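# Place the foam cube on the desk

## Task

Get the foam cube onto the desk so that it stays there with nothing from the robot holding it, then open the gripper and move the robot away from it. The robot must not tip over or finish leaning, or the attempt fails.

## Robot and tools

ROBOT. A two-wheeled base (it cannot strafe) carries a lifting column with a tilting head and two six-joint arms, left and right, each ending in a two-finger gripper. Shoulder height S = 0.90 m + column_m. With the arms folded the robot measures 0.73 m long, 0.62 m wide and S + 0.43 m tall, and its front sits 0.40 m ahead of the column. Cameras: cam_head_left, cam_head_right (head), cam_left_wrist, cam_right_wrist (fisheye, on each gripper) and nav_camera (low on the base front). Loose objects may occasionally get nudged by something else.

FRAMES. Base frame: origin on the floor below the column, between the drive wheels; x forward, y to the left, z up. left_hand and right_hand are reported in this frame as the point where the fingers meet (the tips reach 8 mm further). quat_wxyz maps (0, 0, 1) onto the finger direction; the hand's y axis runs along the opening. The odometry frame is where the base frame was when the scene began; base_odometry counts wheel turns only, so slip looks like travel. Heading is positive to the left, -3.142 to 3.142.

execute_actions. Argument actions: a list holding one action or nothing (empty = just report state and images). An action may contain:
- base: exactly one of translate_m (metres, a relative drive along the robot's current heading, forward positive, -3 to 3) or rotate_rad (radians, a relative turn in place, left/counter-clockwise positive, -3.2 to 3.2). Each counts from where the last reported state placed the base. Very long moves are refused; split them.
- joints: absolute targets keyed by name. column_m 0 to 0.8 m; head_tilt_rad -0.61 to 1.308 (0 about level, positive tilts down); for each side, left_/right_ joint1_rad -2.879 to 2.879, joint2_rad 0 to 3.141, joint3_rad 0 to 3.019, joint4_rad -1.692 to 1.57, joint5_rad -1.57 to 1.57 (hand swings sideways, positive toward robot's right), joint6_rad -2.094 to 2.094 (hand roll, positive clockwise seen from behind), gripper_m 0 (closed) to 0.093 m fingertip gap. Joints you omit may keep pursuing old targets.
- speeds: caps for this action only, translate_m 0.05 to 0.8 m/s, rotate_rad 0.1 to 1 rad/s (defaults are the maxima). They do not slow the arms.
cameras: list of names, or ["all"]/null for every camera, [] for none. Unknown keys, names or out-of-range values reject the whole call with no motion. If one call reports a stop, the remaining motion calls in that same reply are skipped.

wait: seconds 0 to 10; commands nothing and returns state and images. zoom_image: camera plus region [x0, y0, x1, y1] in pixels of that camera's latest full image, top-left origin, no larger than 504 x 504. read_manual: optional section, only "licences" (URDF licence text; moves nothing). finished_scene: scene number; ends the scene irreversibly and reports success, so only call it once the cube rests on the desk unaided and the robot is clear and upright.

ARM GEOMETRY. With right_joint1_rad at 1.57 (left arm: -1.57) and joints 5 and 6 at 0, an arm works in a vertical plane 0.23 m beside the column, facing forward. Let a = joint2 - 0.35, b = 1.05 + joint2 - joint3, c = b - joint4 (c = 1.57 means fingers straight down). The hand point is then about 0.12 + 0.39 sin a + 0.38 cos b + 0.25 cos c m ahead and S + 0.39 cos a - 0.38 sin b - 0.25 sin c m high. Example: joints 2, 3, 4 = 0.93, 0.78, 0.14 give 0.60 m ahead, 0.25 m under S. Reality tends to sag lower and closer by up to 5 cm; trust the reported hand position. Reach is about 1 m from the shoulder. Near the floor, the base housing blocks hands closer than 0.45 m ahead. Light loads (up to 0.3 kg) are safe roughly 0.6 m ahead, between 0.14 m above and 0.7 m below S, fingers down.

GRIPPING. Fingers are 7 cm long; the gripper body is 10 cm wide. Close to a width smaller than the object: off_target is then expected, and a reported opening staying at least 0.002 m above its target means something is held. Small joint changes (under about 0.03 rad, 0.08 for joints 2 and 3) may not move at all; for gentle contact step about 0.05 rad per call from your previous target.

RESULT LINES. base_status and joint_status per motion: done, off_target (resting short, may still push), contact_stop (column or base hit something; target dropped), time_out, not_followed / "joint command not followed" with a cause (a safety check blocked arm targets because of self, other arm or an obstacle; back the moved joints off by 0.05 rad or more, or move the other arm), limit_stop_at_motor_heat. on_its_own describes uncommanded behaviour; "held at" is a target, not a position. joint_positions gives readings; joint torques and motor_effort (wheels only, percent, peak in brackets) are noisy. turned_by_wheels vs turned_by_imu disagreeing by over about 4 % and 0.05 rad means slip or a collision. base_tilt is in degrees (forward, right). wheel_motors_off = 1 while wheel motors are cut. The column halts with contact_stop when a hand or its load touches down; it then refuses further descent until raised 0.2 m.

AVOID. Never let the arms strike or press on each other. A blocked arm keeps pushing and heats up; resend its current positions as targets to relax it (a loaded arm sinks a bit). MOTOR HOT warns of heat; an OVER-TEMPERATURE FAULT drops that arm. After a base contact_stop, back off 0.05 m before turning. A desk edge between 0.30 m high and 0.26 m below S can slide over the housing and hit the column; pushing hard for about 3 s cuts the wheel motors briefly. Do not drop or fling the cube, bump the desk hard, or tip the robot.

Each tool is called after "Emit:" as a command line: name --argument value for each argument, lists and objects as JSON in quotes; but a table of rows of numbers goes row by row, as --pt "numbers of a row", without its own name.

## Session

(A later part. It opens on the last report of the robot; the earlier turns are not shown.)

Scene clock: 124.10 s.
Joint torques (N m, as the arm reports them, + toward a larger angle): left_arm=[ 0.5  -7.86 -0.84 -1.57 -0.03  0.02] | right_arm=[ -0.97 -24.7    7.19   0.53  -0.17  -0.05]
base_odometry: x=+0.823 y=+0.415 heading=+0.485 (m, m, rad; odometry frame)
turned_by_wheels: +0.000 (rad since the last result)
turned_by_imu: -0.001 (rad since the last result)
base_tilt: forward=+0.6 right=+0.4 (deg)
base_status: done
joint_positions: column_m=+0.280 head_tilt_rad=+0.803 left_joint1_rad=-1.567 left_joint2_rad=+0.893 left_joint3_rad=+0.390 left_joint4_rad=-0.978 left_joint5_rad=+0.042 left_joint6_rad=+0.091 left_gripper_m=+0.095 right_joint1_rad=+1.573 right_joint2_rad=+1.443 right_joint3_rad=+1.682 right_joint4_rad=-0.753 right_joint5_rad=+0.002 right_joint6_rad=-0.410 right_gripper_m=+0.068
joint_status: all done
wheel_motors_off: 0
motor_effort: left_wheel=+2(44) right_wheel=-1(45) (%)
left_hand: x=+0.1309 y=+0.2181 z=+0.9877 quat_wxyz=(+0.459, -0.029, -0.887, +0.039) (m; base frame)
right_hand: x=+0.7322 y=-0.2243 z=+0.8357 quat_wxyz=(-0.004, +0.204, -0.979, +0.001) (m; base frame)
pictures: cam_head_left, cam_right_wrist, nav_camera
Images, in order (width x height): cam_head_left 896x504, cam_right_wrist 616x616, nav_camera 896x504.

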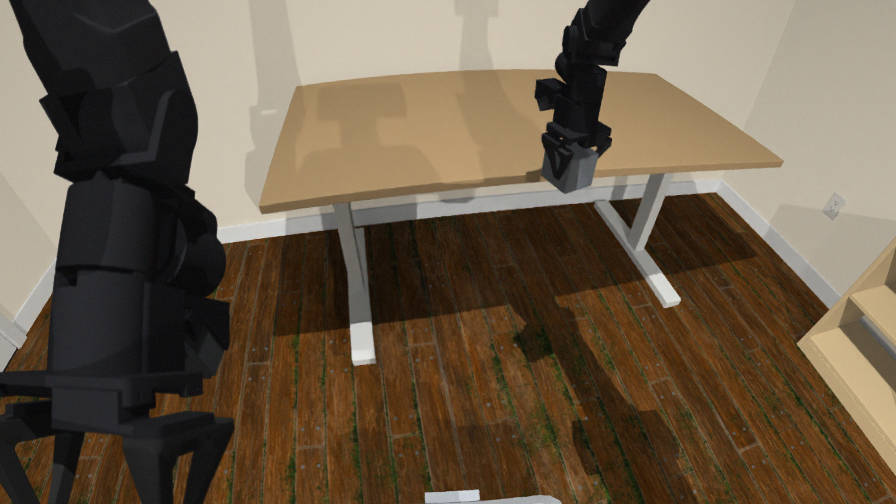

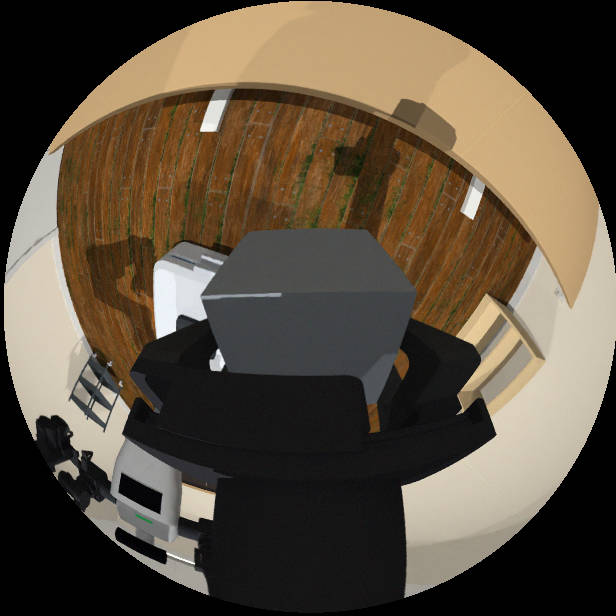

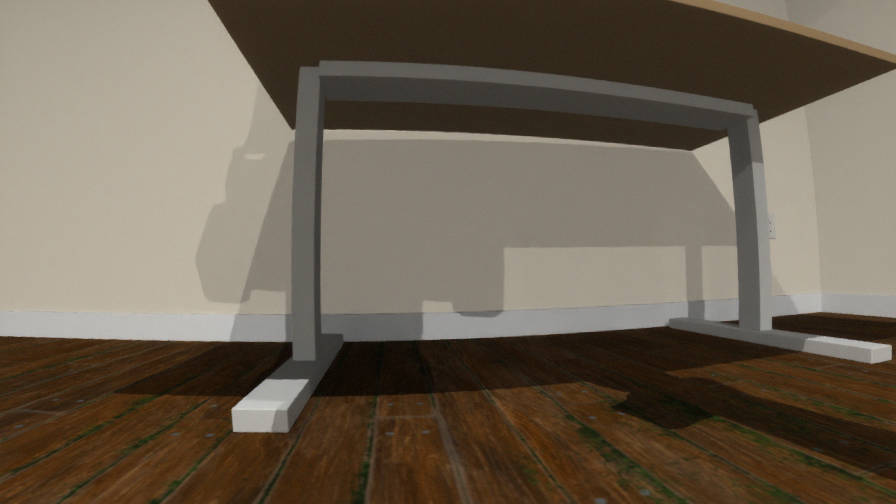

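Emit:
execute_actions --actions '[{"base": {"translate_m": 0.33}, "joints": {"column_m": 0.245}}]' --cameras '["cam_head_left", "cam_right_wrist", "nav_camera"]'

Emit:
execute_actions --actions '[{"joints": {"column_m": 0.21}}]' --cameras '["cam_head_right", "cam_right_wrist"]'

Scene clock: 136.37 s.
Joint torques (N m, as the arm reports them, + toward a larger angle): left_arm=[ 0.53 -7.89 -0.87 -1.6  -0.04  0.02] | right_arm=[ -0.95 -24.95   7.17   0.54  -0.16  -0.05]
base_odometry: x=+1.114 y=+0.569 heading=+0.486 (m, m, rad; odometry frame)
turned_by_wheels: +0.001 (rad since the last result)
turned_by_imu: -0.001 (rad since the last result)
base_tilt: forward=+0.5 right=+0.4 (deg)
base_status: done
joint_positions: column_m=+0.245 head_tilt_rad=+0.803 left_joint1_rad=-1.567 left_joint2_rad=+0.893 left_joint3_rad=+0.390 left_joint4_rad=-0.978 left_joint5_rad=+0.042 left_joint6_rad=+0.091 left_gripper_m=+0.095 right_joint1_rad=+1.573 right_joint2_rad=+1.443 right_joint3_rad=+1.681 right_joint4_rad=-0.753 right_joint5_rad=+0.002 right_joint6_rad=-0.410 right_gripper_m=+0.068
joint_status: all done
wheel_motors_off: 0
motor_effort: left_wheel=+1(29) right_wheel=-1(29) (%)
left_hand: x=+0.1310 y=+0.2181 z=+0.9527 quat_wxyz=(+0.459, -0.029, -0.887, +0.039) (m; base frame)
right_hand: x=+0.7319 y=-0.2243 z=+0.8004 quat_wxyz=(-0.004, +0.204, -0.979, +0.001) (m; base frame)
pictures: cam_head_left, cam_right_wrist, nav_camera
Images, in order (width x height): cam_head_left 896x504, cam_right_wrist 616x616, nav_camera 896x504.

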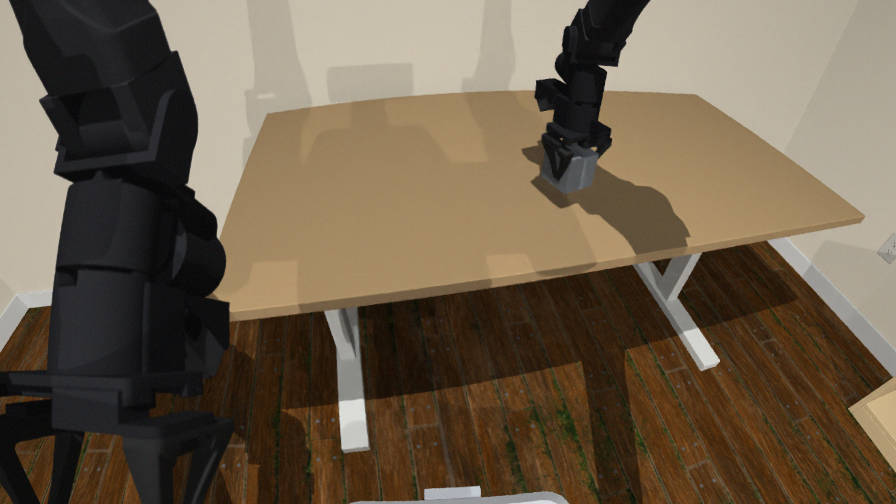

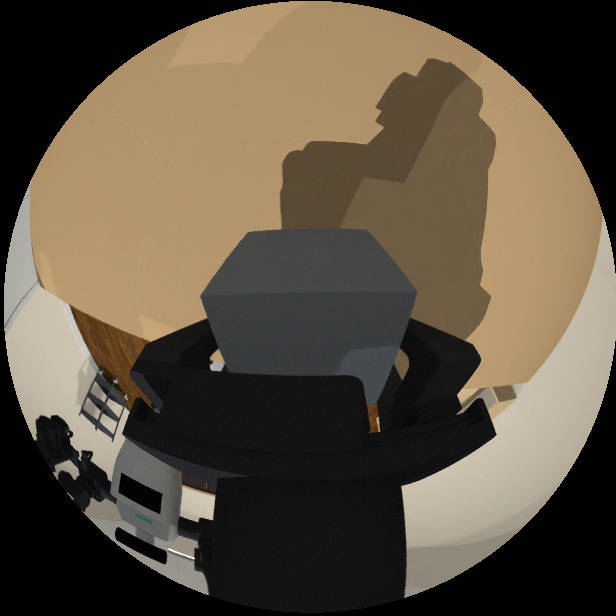

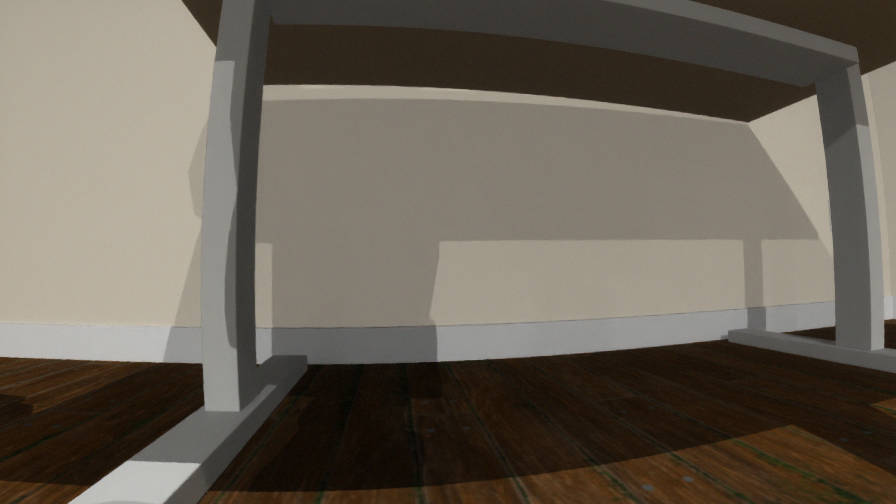

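Scene clock: 137.40 s.
Joint torques (N m, as the arm reports them, + toward a larger angle): left_arm=[ 0.46 -7.91 -0.78 -1.57 -0.03  0.02] | right_arm=[ -0.92 -24.82   7.16   0.54  -0.17  -0.04]
base_odometry: x=+1.114 y=+0.569 heading=+0.486 (m, m, rad; odometry frame)
turned_by_wheels: +0.000 (rad since the last result)
turned_by_imu: +0.000 (rad since the last result)
base_tilt: forward=+0.6 right=+0.4 (deg)
base_status: not commanded
joint_positions: column_m=+0.210 head_tilt_rad=+0.803 left_joint1_rad=-1.567 left_joint2_rad=+0.893 left_joint3_rad=+0.390 left_joint4_rad=-0.978 left_joint5_rad=+0.042 left_joint6_rad=+0.091 left_gripper_m=+0.095 right_joint1_rad=+1.573 right_joint2_rad=+1.444 right_joint3_rad=+1.681 right_joint4_rad=-0.753 right_joint5_rad=+0.002 right_joint6_rad=-0.410 right_gripper_m=+0.068
joint_status: all done
wheel_motors_off: 0
motor_effort: left_wheel=+2(2) right_wheel=-1(1) (%)
left_hand: x=+0.1310 y=+0.2181 z=+0.9177 quat_wxyz=(+0.459, -0.029, -0.887, +0.039) (m; base frame)
right_hand: x=+0.7317 y=-0.2243 z=+0.7651 quat_wxyz=(-0.004, +0.204, -0.979, +0.001) (m; base frame)
pictures: cam_head_right, cam_right_wrist
Images, in order (width x height): cam_head_right 896x504, cam_right_wrist 616x616.

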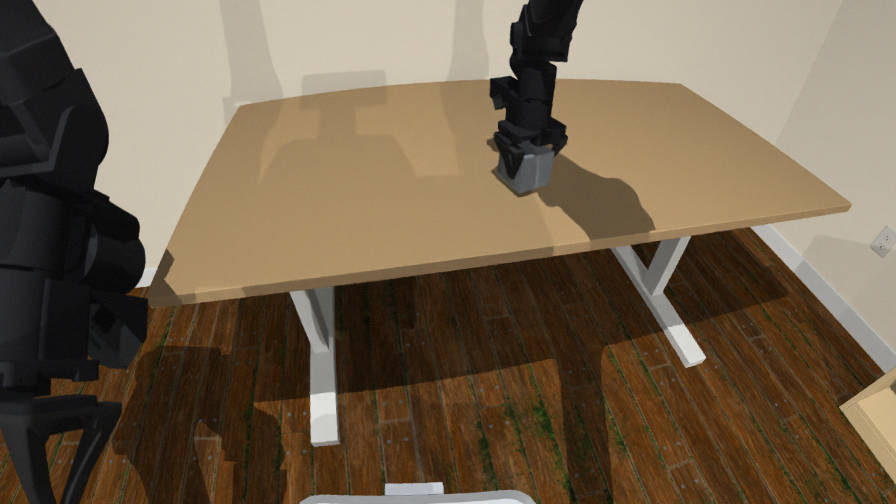

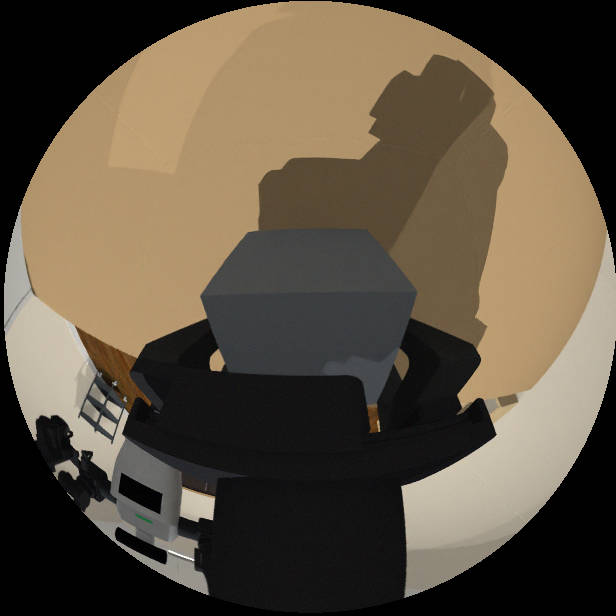

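Emit:
execute_actions --actions '[{"joints": {"column_m": 0.194}}]' --cameras '["cam_right_wrist"]'

Scene clock: 139.90 s.
Joint torques (N m, as the arm reports them, + toward a larger angle): left_arm=[ 0.54 -7.95 -0.82 -1.55 -0.03  0.02] | right_arm=[ -0.96 -24.62   7.26   0.61  -0.16  -0.04]
base_odometry: x=+1.114 y=+0.569 heading=+0.486 (m, m, rad; odometry frame)
turned_by_wheels: +0.000 (rad since the last result)
turned_by_imu: -0.001 (rad since the last result)
base_tilt: forward=+0.7 right=+0.4 (deg)
base_status: not commanded
joint_positions: column_m=+0.194 head_tilt_rad=+0.803 left_joint1_rad=-1.567 left_joint2_rad=+0.893 left_joint3_rad=+0.390 left_joint4_rad=-0.978 left_joint5_rad=+0.042 left_joint6_rad=+0.091 left_gripper_m=+0.095 right_joint1_rad=+1.573 right_joint2_rad=+1.440 right_joint3_rad=+1.681 right_joint4_rad=-0.755 right_joint5_rad=+0.002 right_joint6_rad=-0.410 right_gripper_m=+0.068
joint_status: all done
wheel_motors_off: 0
motor_effort: left_wheel=+2(4) right_wheel=-2(3) (%)
left_hand: x=+0.1310 y=+0.2181 z=+0.9018 quat_wxyz=(+0.459, -0.029, -0.887, +0.039) (m; base frame)
right_hand: x=+0.7326 y=-0.2243 z=+0.7515 quat_wxyz=(-0.005, +0.204, -0.979, +0.001) (m; base frame)
pictures: cam_right_wrist
Images, in order (width x height): cam_right_wrist 616x616.

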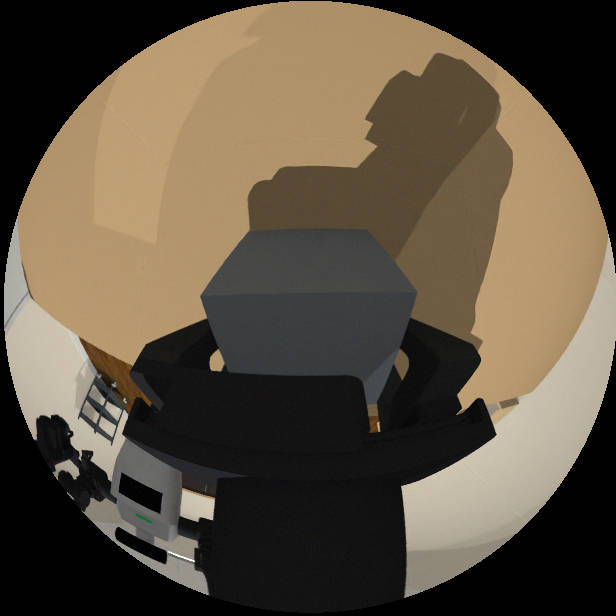

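The cube has just touched down (joint 2 deflected slightly). Release, lift, and retreat.

Emit:
execute_actions --actions '[{"joints": {"right_gripper_m": 0.093}}]' --cameras '[]'

Emit:
execute_actions --actions '[{"joints": {"column_m": 0.265}}]' --cameras '["cam_right_wrist"]'

Emit:
execute_actions --actions '[{"base": {"translate_m": -0.6}, "joints": {"column_m": 0.32}}]' --cameras '["cam_head_left", "cam_right_wrist"]'

Scene clock: 143.80 s.
Joint torques (N m, as the arm reports them, + toward a larger angle): left_arm=[ 0.46 -7.93 -0.82 -1.58 -0.03  0.02] | right_arm=[ -0.9  -24.67   7.14   0.62  -0.17  -0.05]
base_odometry: x=+1.114 y=+0.569 heading=+0.486 (m, m, rad; odometry frame)
turned_by_wheels: +0.000 (rad since the last result)
turned_by_imu: -0.001 (rad since the last result)
base_tilt: forward=+0.7 right=+0.5 (deg)
base_status: not commanded
joint_positions: column_m=+0.194 head_tilt_rad=+0.803 left_joint1_rad=-1.567 left_joint2_rad=+0.893 left_joint3_rad=+0.390 left_joint4_rad=-0.978 left_joint5_rad=+0.042 left_joint6_rad=+0.091 left_gripper_m=+0.095 right_joint1_rad=+1.573 right_joint2_rad=+1.441 right_joint3_rad=+1.681 right_joint4_rad=-0.755 right_joint5_rad=+0.002 right_joint6_rad=-0.410 right_gripper_m=+0.093
joint_status: all done
wheel_motors_off: 0
motor_effort: left_wheel=+2(2) right_wheel=-2(2) (%)
left_hand: x=+0.1310 y=+0.2181 z=+0.9018 quat_wxyz=(+0.459, -0.029, -0.887, +0.039) (m; base frame)
right_hand: x=+0.7323 y=-0.2243 z=+0.7510 quat_wxyz=(-0.004, +0.204, -0.979, +0.001) (m; base frame)
pictures: none
No camera images: the call's "cameras" was empty. Leave "cameras" out to get every camera's image.

Scene clock: 145.30 s.
Joint torques (N m, as the arm reports them, + toward a larger angle): left_arm=[ 0.43 -7.85 -0.83 -1.58 -0.03  0.02] | right_arm=[ -0.97 -24.65   7.27   0.62  -0.16  -0.04]
base_odometry: x=+1.114 y=+0.569 heading=+0.486 (m, m, rad; odometry frame)
turned_by_wheels: +0.000 (rad since the last result)
turned_by_imu: -0.001 (rad since the last result)
base_tilt: forward=+0.6 right=+0.5 (deg)
base_status: not commanded
joint_positions: column_m=+0.265 head_tilt_rad=+0.803 left_joint1_rad=-1.567 left_joint2_rad=+0.893 left_joint3_rad=+0.390 left_joint4_rad=-0.978 left_joint5_rad=+0.042 left_joint6_rad=+0.091 left_gripper_m=+0.095 right_joint1_rad=+1.573 right_joint2_rad=+1.441 right_joint3_rad=+1.681 right_joint4_rad=-0.755 right_joint5_rad=+0.002 right_joint6_rad=-0.410 right_gripper_m=+0.093
joint_status: all done
wheel_motors_off: 0
motor_effort: left_wheel=+2(2) right_wheel=-2(2) (%)
left_hand: x=+0.1310 y=+0.2181 z=+0.9726 quat_wxyz=(+0.459, -0.029, -0.887, +0.039) (m; base frame)
right_hand: x=+0.7323 y=-0.2243 z=+0.8219 quat_wxyz=(-0.004, +0.204, -0.979, +0.001) (m; base frame)
pictures: cam_right_wrist
Images, in order (width x height): cam_right_wrist 616x616.

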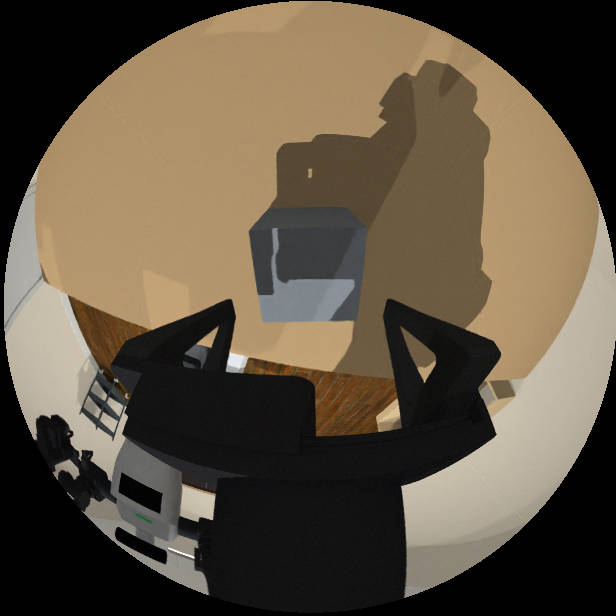

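Scene clock: 147.97 s.
Joint torques (N m, as the arm reports them, + toward a larger angle): left_arm=[ 0.44 -7.68 -0.53 -1.58 -0.04  0.02] | right_arm=[ -1.02 -24.7    7.34   0.61  -0.16  -0.04]
base_odometry: x=+0.584 y=+0.289 heading=+0.487 (m, m, rad; odometry frame)
turned_by_wheels: +0.001 (rad since the last result)
turned_by_imu: +0.000 (rad since the last result)
base_tilt: forward=+0.6 right=+0.4 (deg)
base_status: done
joint_positions: column_m=+0.320 head_tilt_rad=+0.803 left_joint1_rad=-1.567 left_joint2_rad=+0.892 left_joint3_rad=+0.387 left_joint4_rad=-0.978 left_joint5_rad=+0.042 left_joint6_rad=+0.091 left_gripper_m=+0.095 right_joint1_rad=+1.573 right_joint2_rad=+1.441 right_joint3_rad=+1.680 right_joint4_rad=-0.755 right_joint5_rad=+0.002 right_joint6_rad=-0.410 right_gripper_m=+0.093
joint_status: all done
wheel_motors_off: 0
motor_effort: left_wheel=+1(48) right_wheel=-1(30) (%)
left_hand: x=+0.1293 y=+0.2181 z=+1.0283 quat_wxyz=(+0.460, -0.029, -0.886, +0.039) (m; base frame)
right_hand: x=+0.7317 y=-0.2245 z=+0.8766 quat_wxyz=(-0.004, +0.204, -0.979, +0.001) (m; base frame)
pictures: cam_head_left, cam_right_wrist
Images, in order (width x height): cam_head_left 896x504, cam_right_wrist 616x616.

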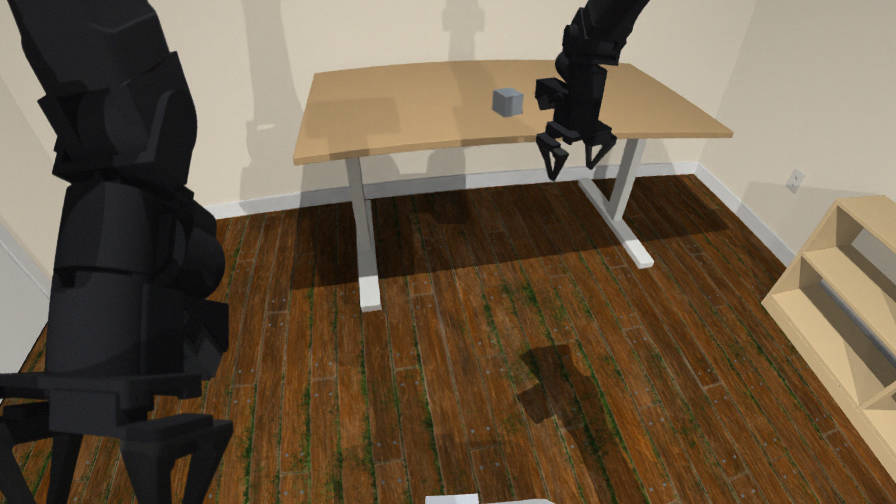

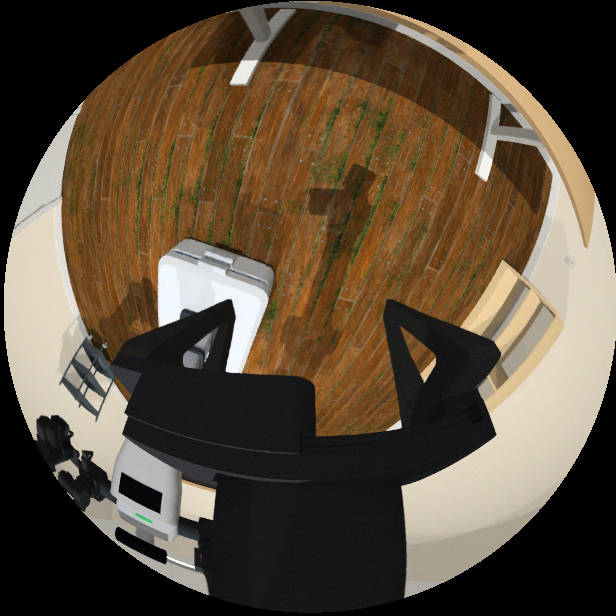

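Emit:
finished_scene --scene 2

The scene is finished: the task was done.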